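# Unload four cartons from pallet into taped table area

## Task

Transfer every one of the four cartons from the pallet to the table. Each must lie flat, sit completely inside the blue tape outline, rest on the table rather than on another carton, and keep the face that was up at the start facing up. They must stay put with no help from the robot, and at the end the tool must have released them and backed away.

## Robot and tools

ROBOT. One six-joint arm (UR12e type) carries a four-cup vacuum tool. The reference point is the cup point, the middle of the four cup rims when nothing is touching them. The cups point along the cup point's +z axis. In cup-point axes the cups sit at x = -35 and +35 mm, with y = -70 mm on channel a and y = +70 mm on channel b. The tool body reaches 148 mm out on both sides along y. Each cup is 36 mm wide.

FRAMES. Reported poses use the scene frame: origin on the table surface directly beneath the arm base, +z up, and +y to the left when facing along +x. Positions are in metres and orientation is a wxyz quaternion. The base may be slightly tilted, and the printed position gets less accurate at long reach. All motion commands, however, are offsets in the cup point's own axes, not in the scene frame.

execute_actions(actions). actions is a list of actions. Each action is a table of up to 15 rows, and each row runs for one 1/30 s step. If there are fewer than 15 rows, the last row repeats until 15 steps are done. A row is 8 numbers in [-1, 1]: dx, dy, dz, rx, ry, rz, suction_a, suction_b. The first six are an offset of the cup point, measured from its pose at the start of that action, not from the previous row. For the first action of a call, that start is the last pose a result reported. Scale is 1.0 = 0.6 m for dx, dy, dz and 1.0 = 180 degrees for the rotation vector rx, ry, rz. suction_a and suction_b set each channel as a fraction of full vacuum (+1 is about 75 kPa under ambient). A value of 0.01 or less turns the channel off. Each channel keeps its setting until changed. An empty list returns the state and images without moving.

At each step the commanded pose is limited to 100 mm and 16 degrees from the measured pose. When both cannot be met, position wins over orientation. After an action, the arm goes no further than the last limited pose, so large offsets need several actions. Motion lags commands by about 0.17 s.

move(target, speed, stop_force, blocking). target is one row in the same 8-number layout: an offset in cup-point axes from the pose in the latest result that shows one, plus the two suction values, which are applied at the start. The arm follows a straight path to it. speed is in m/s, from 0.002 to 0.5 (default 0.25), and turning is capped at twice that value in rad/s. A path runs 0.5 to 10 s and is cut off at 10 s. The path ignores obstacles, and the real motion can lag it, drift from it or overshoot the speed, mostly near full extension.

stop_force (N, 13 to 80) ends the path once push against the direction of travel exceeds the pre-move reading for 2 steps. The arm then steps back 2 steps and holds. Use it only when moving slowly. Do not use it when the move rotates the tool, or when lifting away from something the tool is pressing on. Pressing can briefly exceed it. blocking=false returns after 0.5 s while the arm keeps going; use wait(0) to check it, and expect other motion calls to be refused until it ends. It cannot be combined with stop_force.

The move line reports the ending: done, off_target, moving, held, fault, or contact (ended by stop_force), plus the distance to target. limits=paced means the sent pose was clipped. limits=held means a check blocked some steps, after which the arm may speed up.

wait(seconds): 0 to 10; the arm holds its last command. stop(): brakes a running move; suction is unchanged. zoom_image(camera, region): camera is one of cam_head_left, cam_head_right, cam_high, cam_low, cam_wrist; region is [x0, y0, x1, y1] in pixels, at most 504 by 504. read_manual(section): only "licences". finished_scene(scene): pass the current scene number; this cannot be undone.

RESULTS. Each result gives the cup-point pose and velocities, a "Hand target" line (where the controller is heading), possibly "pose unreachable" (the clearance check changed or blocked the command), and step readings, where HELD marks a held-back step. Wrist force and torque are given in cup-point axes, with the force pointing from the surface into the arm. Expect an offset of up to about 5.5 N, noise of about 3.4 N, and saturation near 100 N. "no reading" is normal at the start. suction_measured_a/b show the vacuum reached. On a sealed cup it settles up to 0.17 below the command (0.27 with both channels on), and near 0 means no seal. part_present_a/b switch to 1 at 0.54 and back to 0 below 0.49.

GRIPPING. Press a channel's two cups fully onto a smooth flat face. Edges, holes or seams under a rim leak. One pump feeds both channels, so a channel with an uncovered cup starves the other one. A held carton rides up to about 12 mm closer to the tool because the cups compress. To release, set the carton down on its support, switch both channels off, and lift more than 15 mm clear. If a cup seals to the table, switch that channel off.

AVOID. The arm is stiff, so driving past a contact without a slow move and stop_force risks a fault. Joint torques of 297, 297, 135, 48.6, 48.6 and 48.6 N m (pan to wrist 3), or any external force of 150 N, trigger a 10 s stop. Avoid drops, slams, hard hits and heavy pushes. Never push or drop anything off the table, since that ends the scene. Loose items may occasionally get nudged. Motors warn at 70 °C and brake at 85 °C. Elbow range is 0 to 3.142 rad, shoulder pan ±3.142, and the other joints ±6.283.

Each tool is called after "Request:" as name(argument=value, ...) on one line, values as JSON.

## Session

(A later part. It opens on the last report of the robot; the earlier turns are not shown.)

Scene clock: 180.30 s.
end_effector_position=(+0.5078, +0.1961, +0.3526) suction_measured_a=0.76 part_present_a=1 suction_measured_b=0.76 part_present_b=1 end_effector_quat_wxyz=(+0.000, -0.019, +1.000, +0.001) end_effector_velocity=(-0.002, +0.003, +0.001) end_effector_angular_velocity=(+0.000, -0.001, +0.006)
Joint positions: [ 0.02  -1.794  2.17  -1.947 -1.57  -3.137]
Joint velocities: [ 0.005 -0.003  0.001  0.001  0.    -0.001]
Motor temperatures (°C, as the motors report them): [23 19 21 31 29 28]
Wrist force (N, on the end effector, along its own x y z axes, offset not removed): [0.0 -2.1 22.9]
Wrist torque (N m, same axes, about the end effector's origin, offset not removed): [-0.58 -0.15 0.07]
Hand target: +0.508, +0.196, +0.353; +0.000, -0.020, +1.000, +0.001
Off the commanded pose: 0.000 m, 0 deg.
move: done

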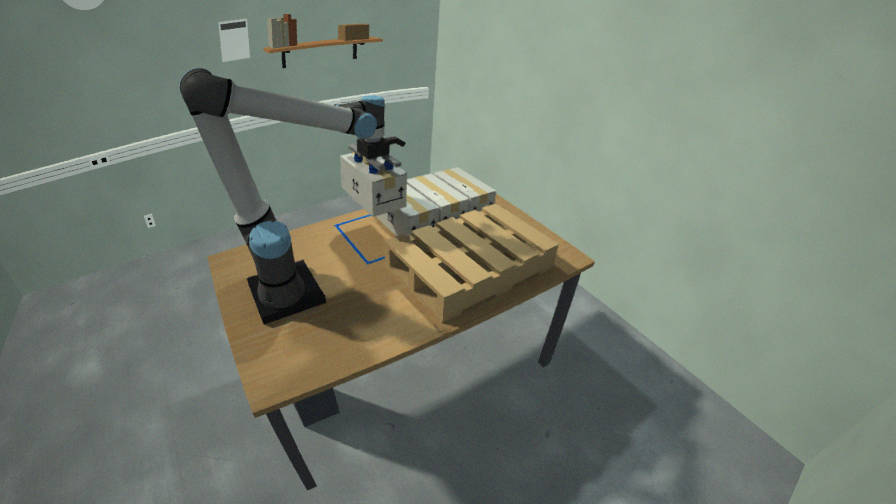

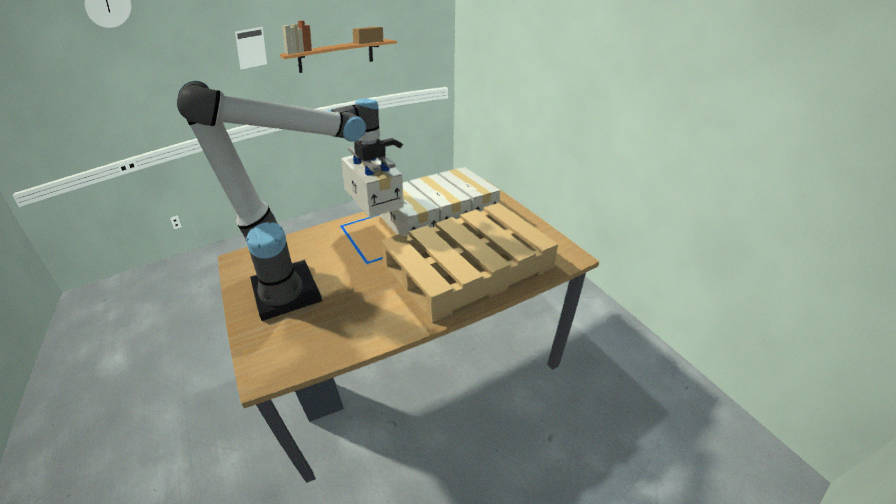

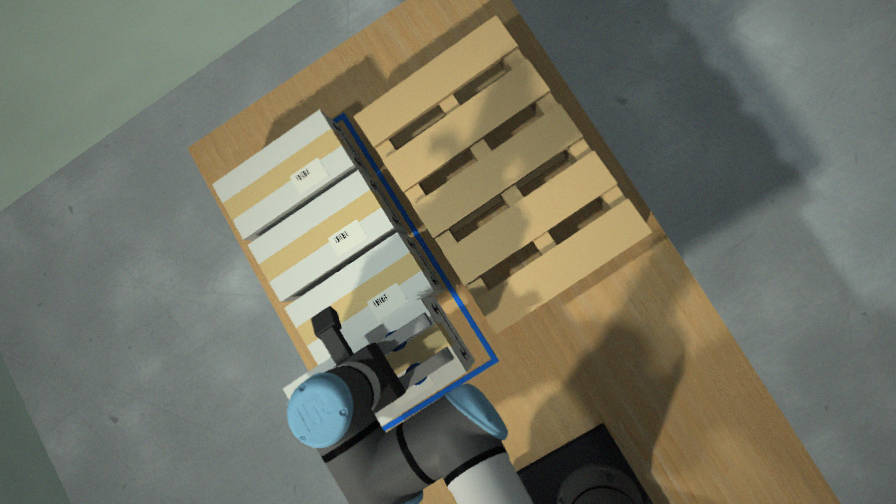

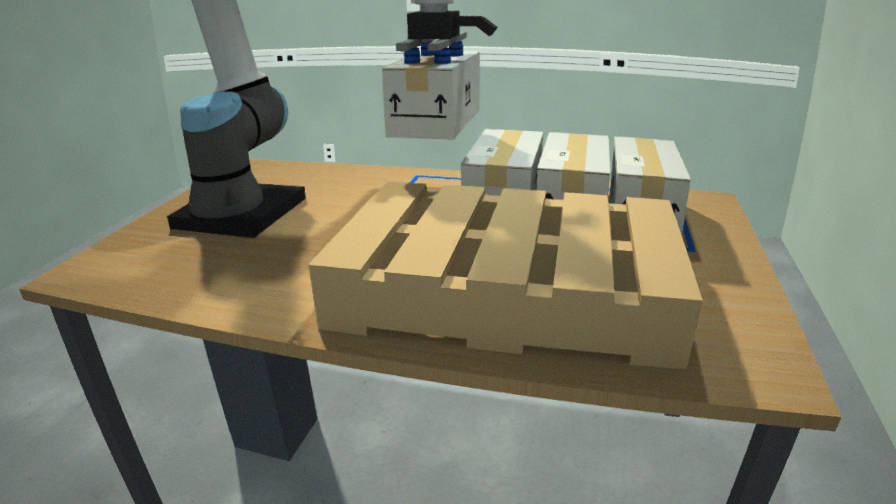

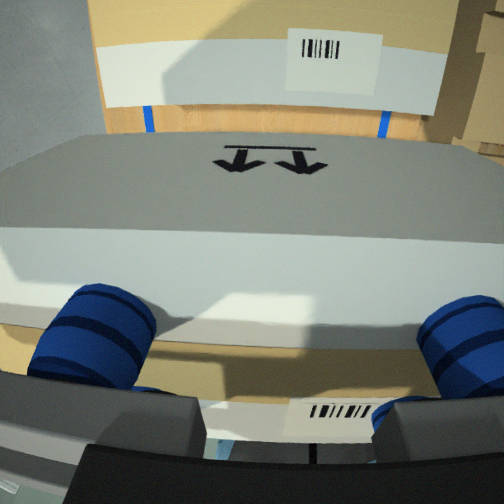

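Tape midpoint is at 266.5 px, so I'll shift +5 mm in y.

Request:
move(target=[0,0.008,0.338,0,0,0,1,1], speed=0.25)

Request:
move(target=[0,0,0.04,0,0,0,1,1], speed=0.004, stop_force=14)

Request:
execute_actions(actions=[[[0,0,0,0,0,0,0,0],[0,0,0,0,0,0,0,0],[0,0,0,0,0,0,0,0],[0,0,-0.005,0,0,0,0,0],[0,0,-0.01,0,0,0,0,0],[0,0,-0.015,0,0,0,0,0],[0,0,-0.02,0,0,0,0,0]]])

Request:
move(target=[0,0,-0.4,0,0,0,0,0], speed=0.45)

Scene clock: 190.23 s.
end_effector_position=(+0.5074, +0.2012, +0.1503) suction_measured_a=0.76 part_present_a=1 suction_measured_b=0.76 part_present_b=1 end_effector_quat_wxyz=(+0.000, -0.019, +1.000, +0.001) end_effector_velocity=(+0.001, +0.000, -0.003) end_effector_angular_velocity=(-0.000, +0.000, -0.000)
Joint positions: [ 0.029 -1.542  2.386 -2.415 -1.57  -3.127]
Joint velocities: [ 0.     0.007  0.001 -0.008 -0.     0.001]
Motor temperatures (°C, as the motors report them): [23 19 21 31 29 28]
Wrist force (N, on the end effector, along its own x y z axes, offset not removed): [-0.1 -1.6 20.2]
Wrist torque (N m, same axes, about the end effector's origin, offset not removed): [-0.42 -0.01 0.07]
Hand target: +0.508, +0.201, +0.150; +0.000, -0.019, +1.000, +0.001
Off the commanded pose: 0.001 m, 0 deg.
move: done

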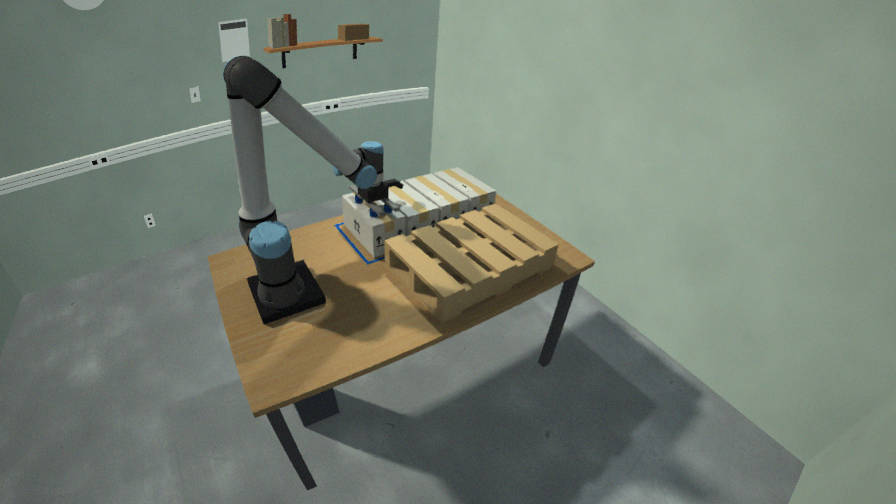

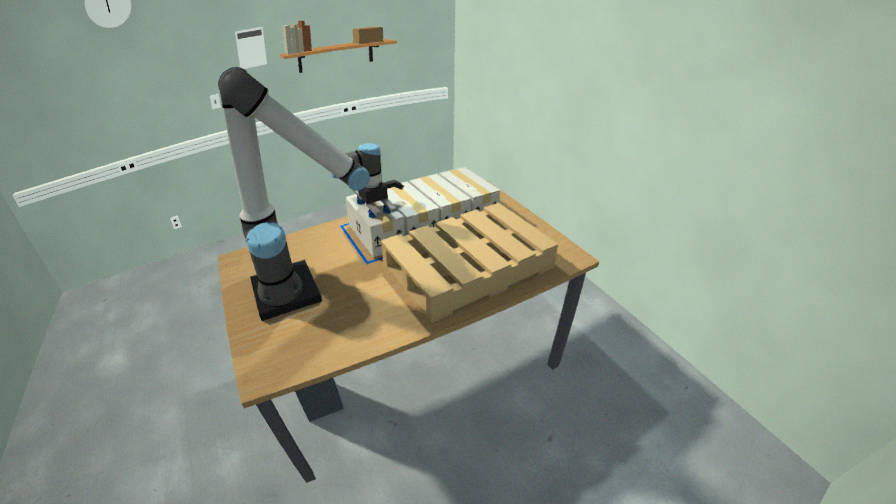

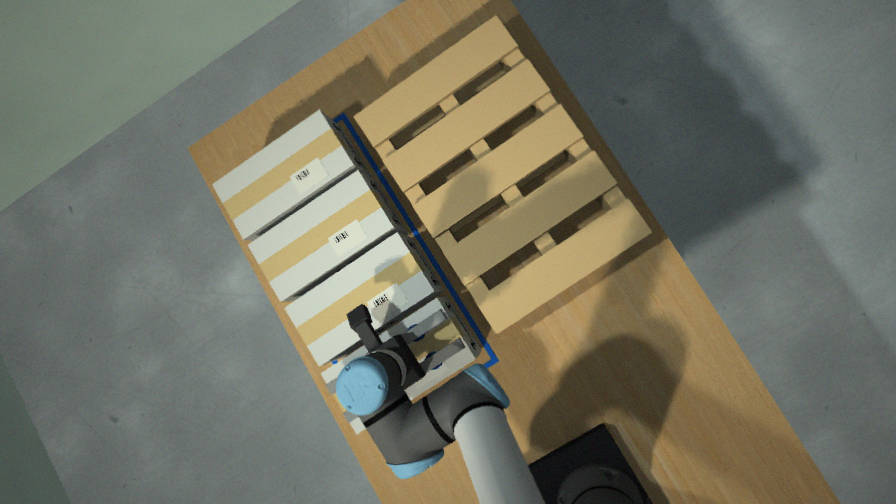

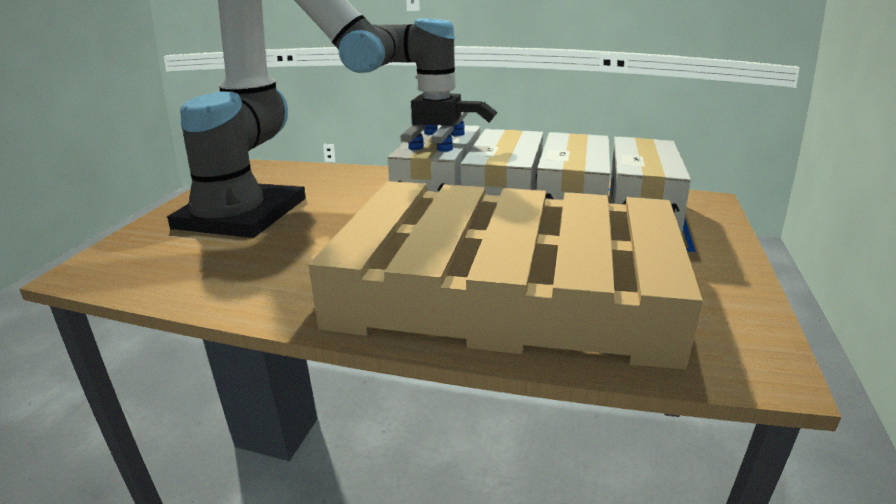

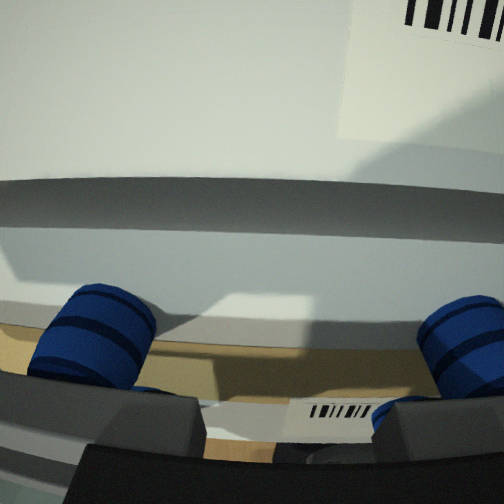

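Scene clock: 192.27 s.
end_effector_position=(+0.5074, +0.2012, +0.1437) suction_measured_a=0.76 part_present_a=1 suction_measured_b=0.76 part_present_b=1 end_effector_quat_wxyz=(+0.000, -0.019, +1.000, +0.001) end_effector_velocity=(-0.001, +0.000, -0.000) end_effector_angular_velocity=(+0.000, +0.003, +0.000)
Joint positions: [ 0.029 -1.53   2.391 -2.432 -1.57  -3.127]
Joint velocities: [ 0.    -0.001  0.     0.004  0.    -0.   ]
Motor temperatures (°C, as the motors report them): [23 19 21 31 29 28]
Wrist force (N, on the end effector, along its own x y z axes, offset not removed): [-1.7 -0.7 -0.5]
Wrist torque (N m, same axes, about the end effector's origin, offset not removed): [2.35 -1.20 0.12]
Hand target: +0.507, +0.201, +0.144; +0.000, -0.019, +1.000, +0.001
Off the commanded pose: 0.017 m, 0 deg.
move: contact

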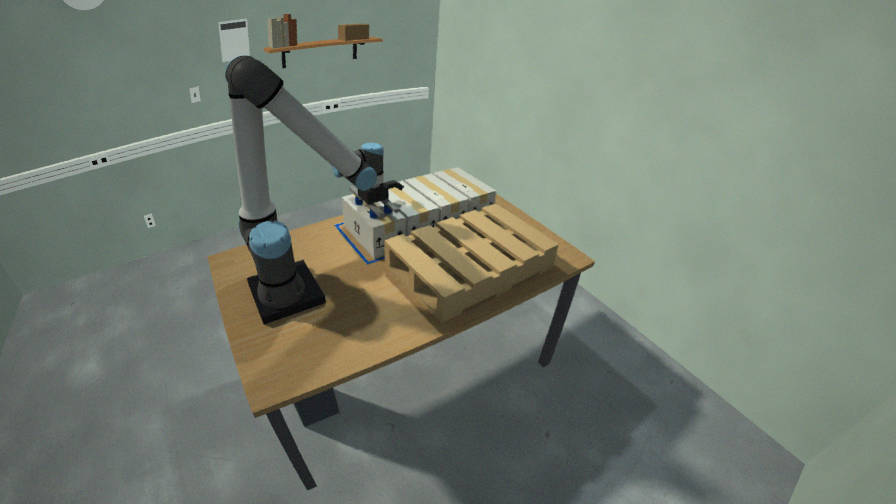

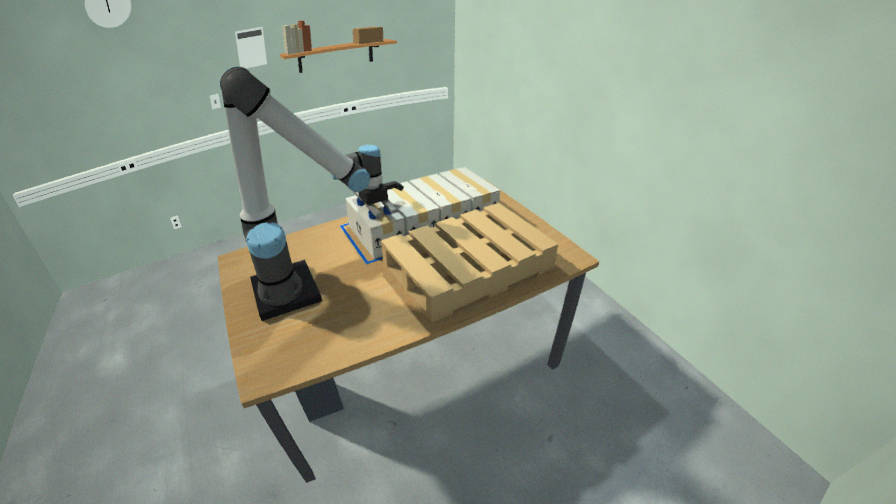

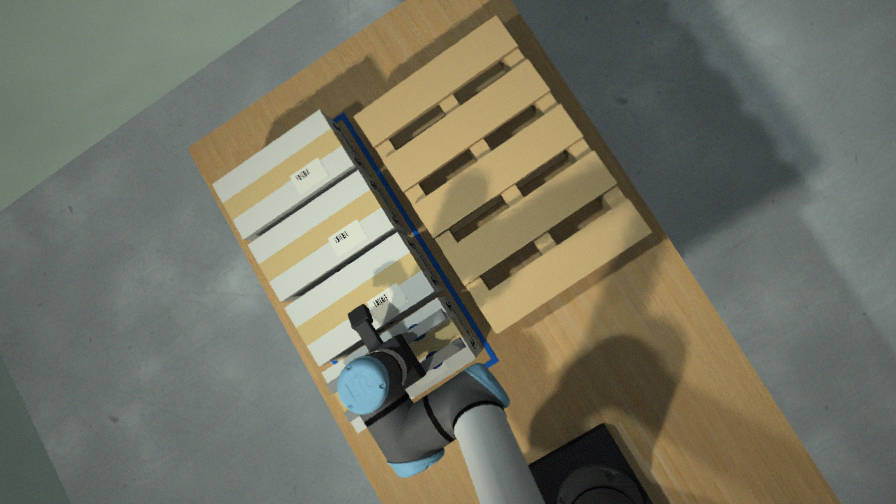

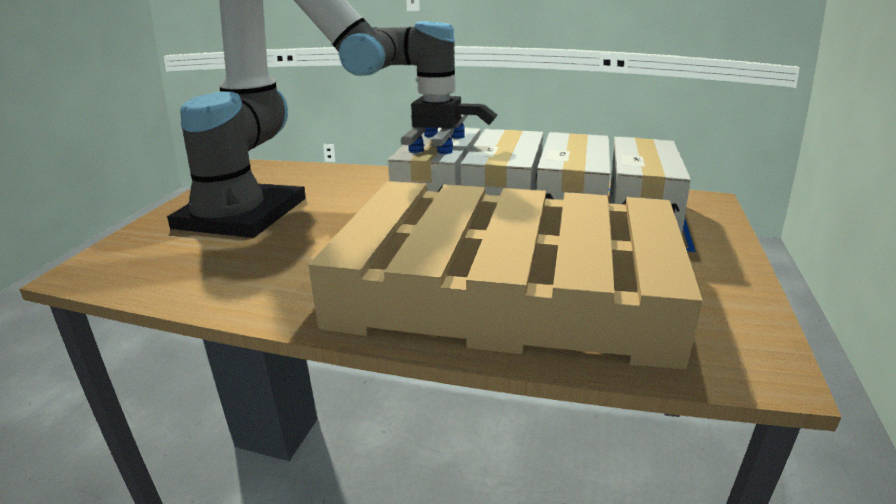

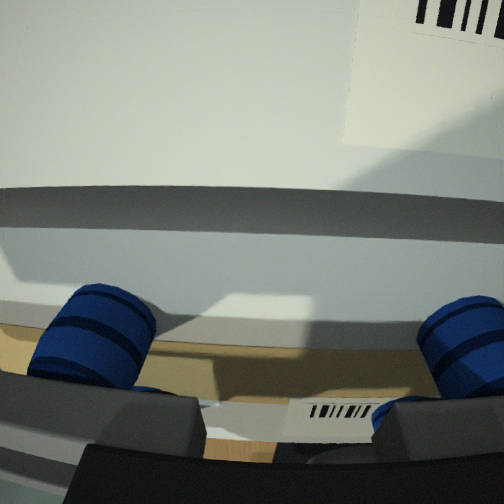

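Scene clock: 192.77 s.
end_effector_position=(+0.5074, +0.2011, +0.1544) suction_measured_a=0.01 part_present_a=0 suction_measured_b=0.01 part_present_b=0 end_effector_quat_wxyz=(+0.000, -0.019, +1.000, +0.001) end_effector_velocity=(-0.000, +0.000, +0.010) end_effector_angular_velocity=(+0.001, +0.000, +0.000)
Joint positions: [ 0.029 -1.549  2.383 -2.405 -1.57  -3.127]
Joint velocities: [ 0.    -0.017 -0.008  0.025  0.001 -0.   ]
Motor temperatures (°C, as the motors report them): [23 19 21 31 29 28]
Wrist force (N, on the end effector, along its own x y z axes, offset not removed): [-1.2 0.1 -8.0]
Wrist torque (N m, same axes, about the end effector's origin, offset not removed): [-0.03 -0.08 0.08]
Hand target: +0.507, +0.201, +0.156; +0.000, -0.019, +1.000, +0.001
Off the commanded pose: 0.001 m, 0 deg.
Step readings (end_effector_position):
0: (+0.5074, +0.2012, +0.1437)
1: (+0.5074, +0.2012, +0.1437)
2: (+0.5074, +0.2012, +0.1437)
4: (+0.5076, +0.2012, +0.1439)
8: (+0.5075, +0.2012, +0.1482)
15: end_effector_position above

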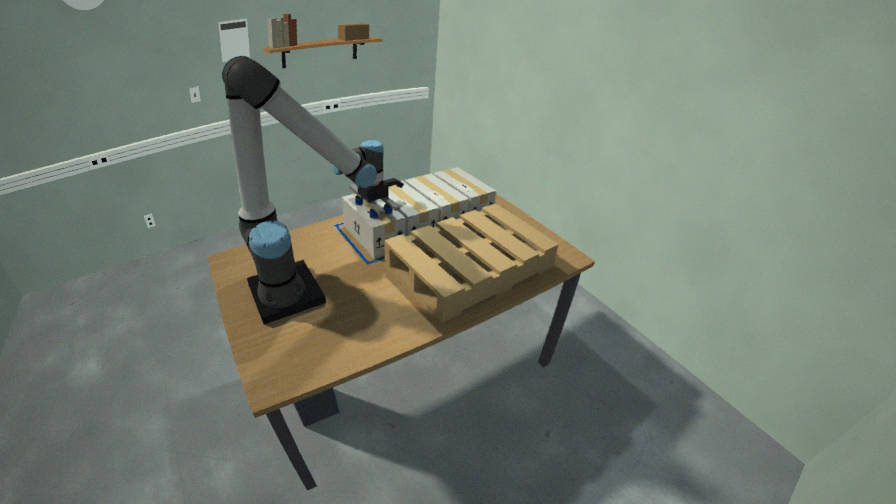

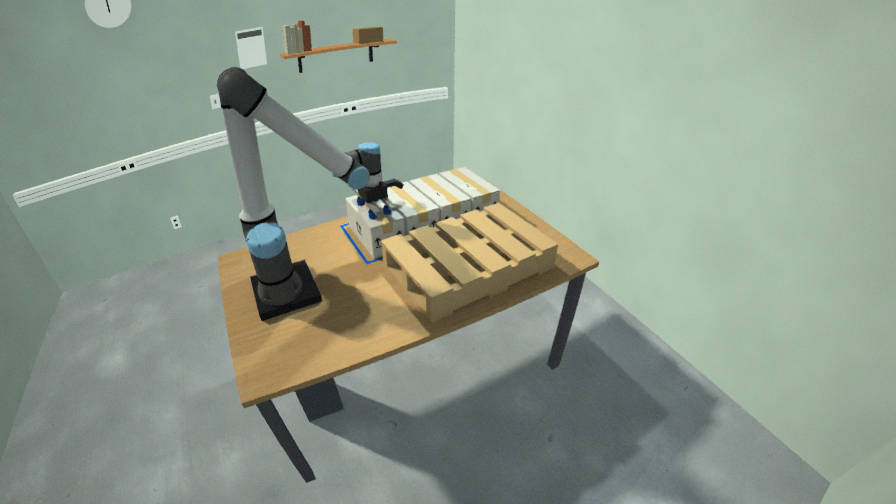

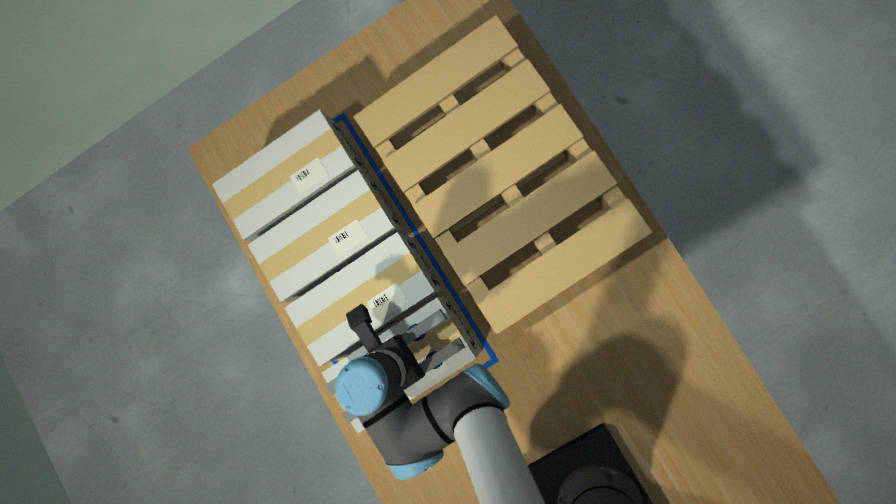

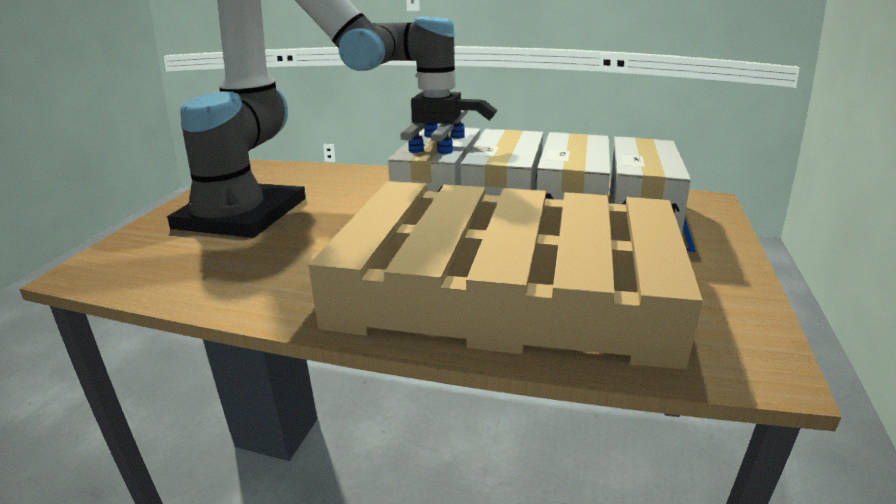

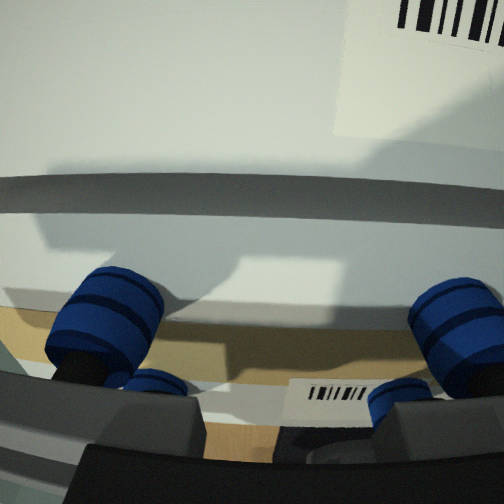

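Scene clock: 194.13 s.
end_effector_position=(+0.5075, +0.2009, +0.3939) suction_measured_a=0.01 part_present_a=0 suction_measured_b=0.01 part_present_b=0 end_effector_quat_wxyz=(+0.000, -0.019, +1.000, +0.001) end_effector_velocity=(-0.000, +0.000, +0.003) end_effector_angular_velocity=(+0.001, +0.002, +0.001)
Joint positions: [ 0.029 -1.817  2.111 -1.865 -1.57  -3.127]
Joint velocities: [ 0.    -0.001 -0.004  0.007  0.001 -0.   ]
Motor temperatures (°C, as the motors report them): [23 19 21 31 29 28]
Wrist force (N, on the end effector, along its own x y z axes, offset not removed): [1.2 -0.9 -0.9]
Wrist torque (N m, same axes, about the end effector's origin, offset not removed): [-0.20 -0.23 0.11]
Hand target: +0.508, +0.201, +0.394; +0.000, -0.019, +1.000, +0.001
Off the commanded pose: 0.001 m, 0 deg.
move: done

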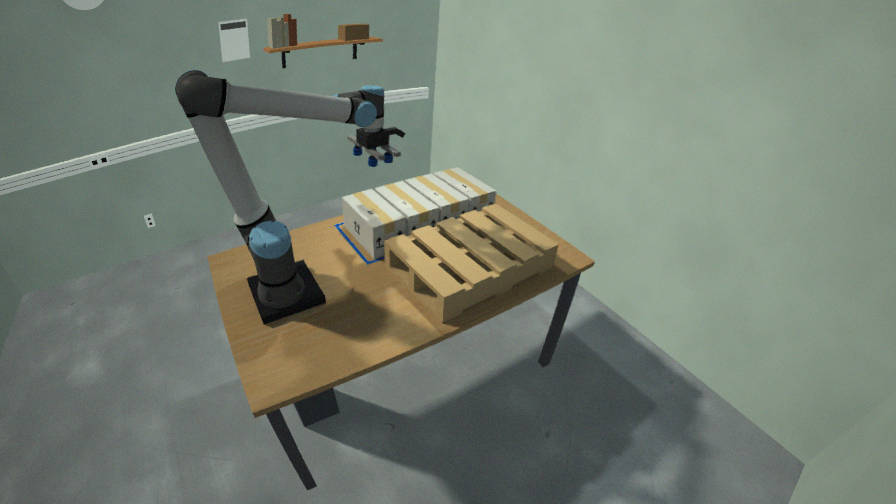

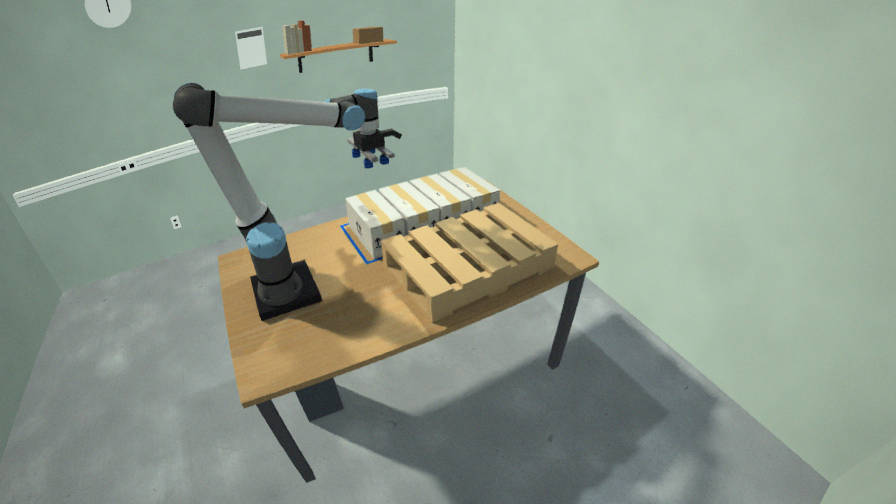

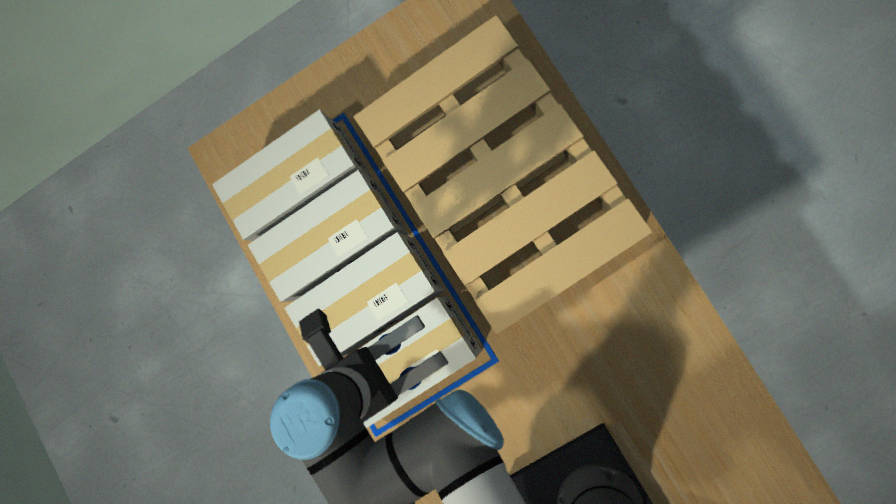

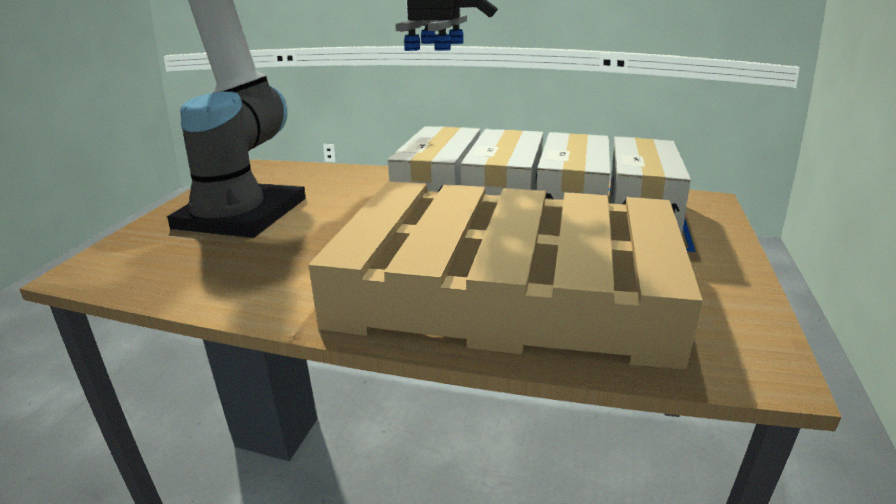

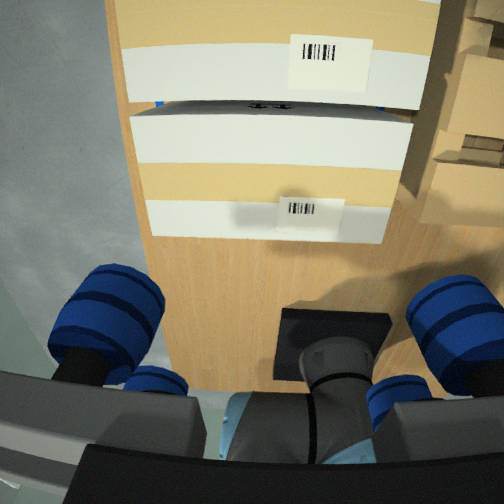

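Request:
execute_actions(actions=[])

Scene clock: 198.77 s.
end_effector_position=(+0.5075, +0.2009, +0.3942) suction_measured_a=0.01 part_present_a=0 suction_measured_b=0.01 part_present_b=0 end_effector_quat_wxyz=(+0.000, -0.019, +1.000, +0.001) end_effector_velocity=(+0.000, -0.000, +0.000) end_effector_angular_velocity=(+0.000, -0.000, -0.000)
Joint positions: [ 0.029 -1.818  2.11  -1.864 -1.57  -3.128]
Joint velocities: [-0. -0. -0.  0.  0. -0.]
Motor temperatures (°C, as the motors report them): [23 19 21 31 29 28]
Wrist force (N, on the end effector, along its own x y z axes, offset not removed): [0.0 -0.7 -1.7]
Wrist torque (N m, same axes, about the end effector's origin, offset not removed): [-0.18 -0.08 0.10]
Hand target: +0.508, +0.201, +0.394; +0.000, -0.019, +1.000, +0.001
Off the commanded pose: 0.000 m, 0 deg.

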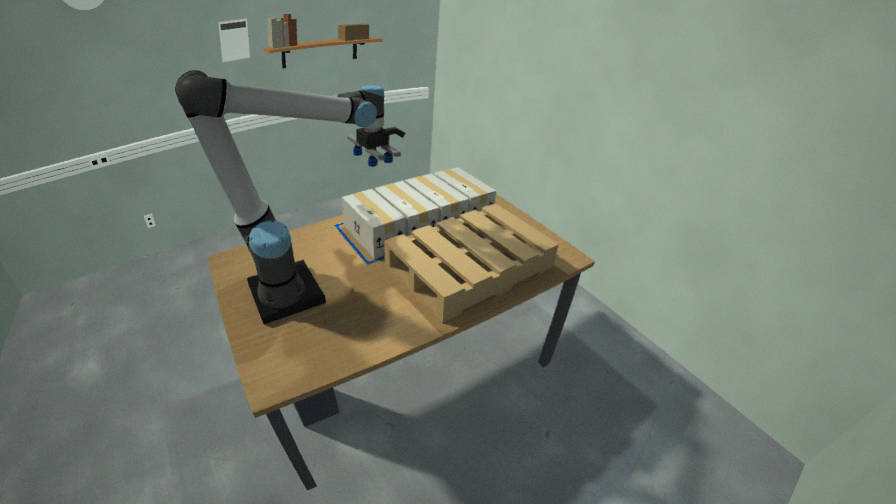

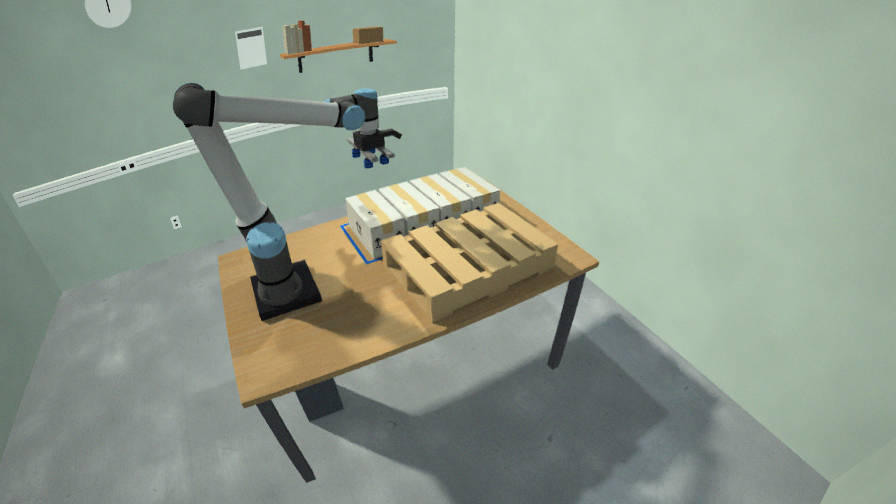

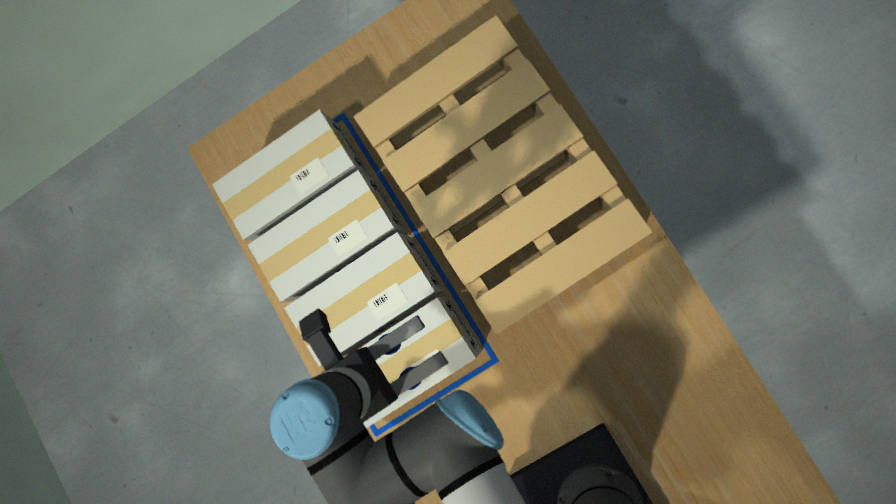

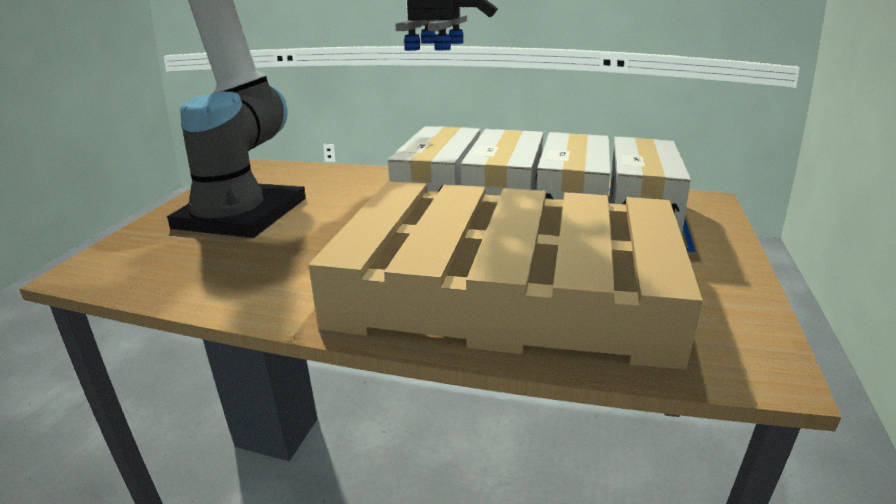

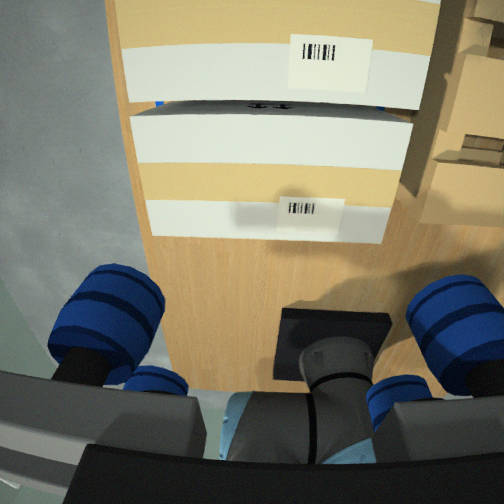

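Request:
finished_scene(scene=2)

The scene is finished: the task was done.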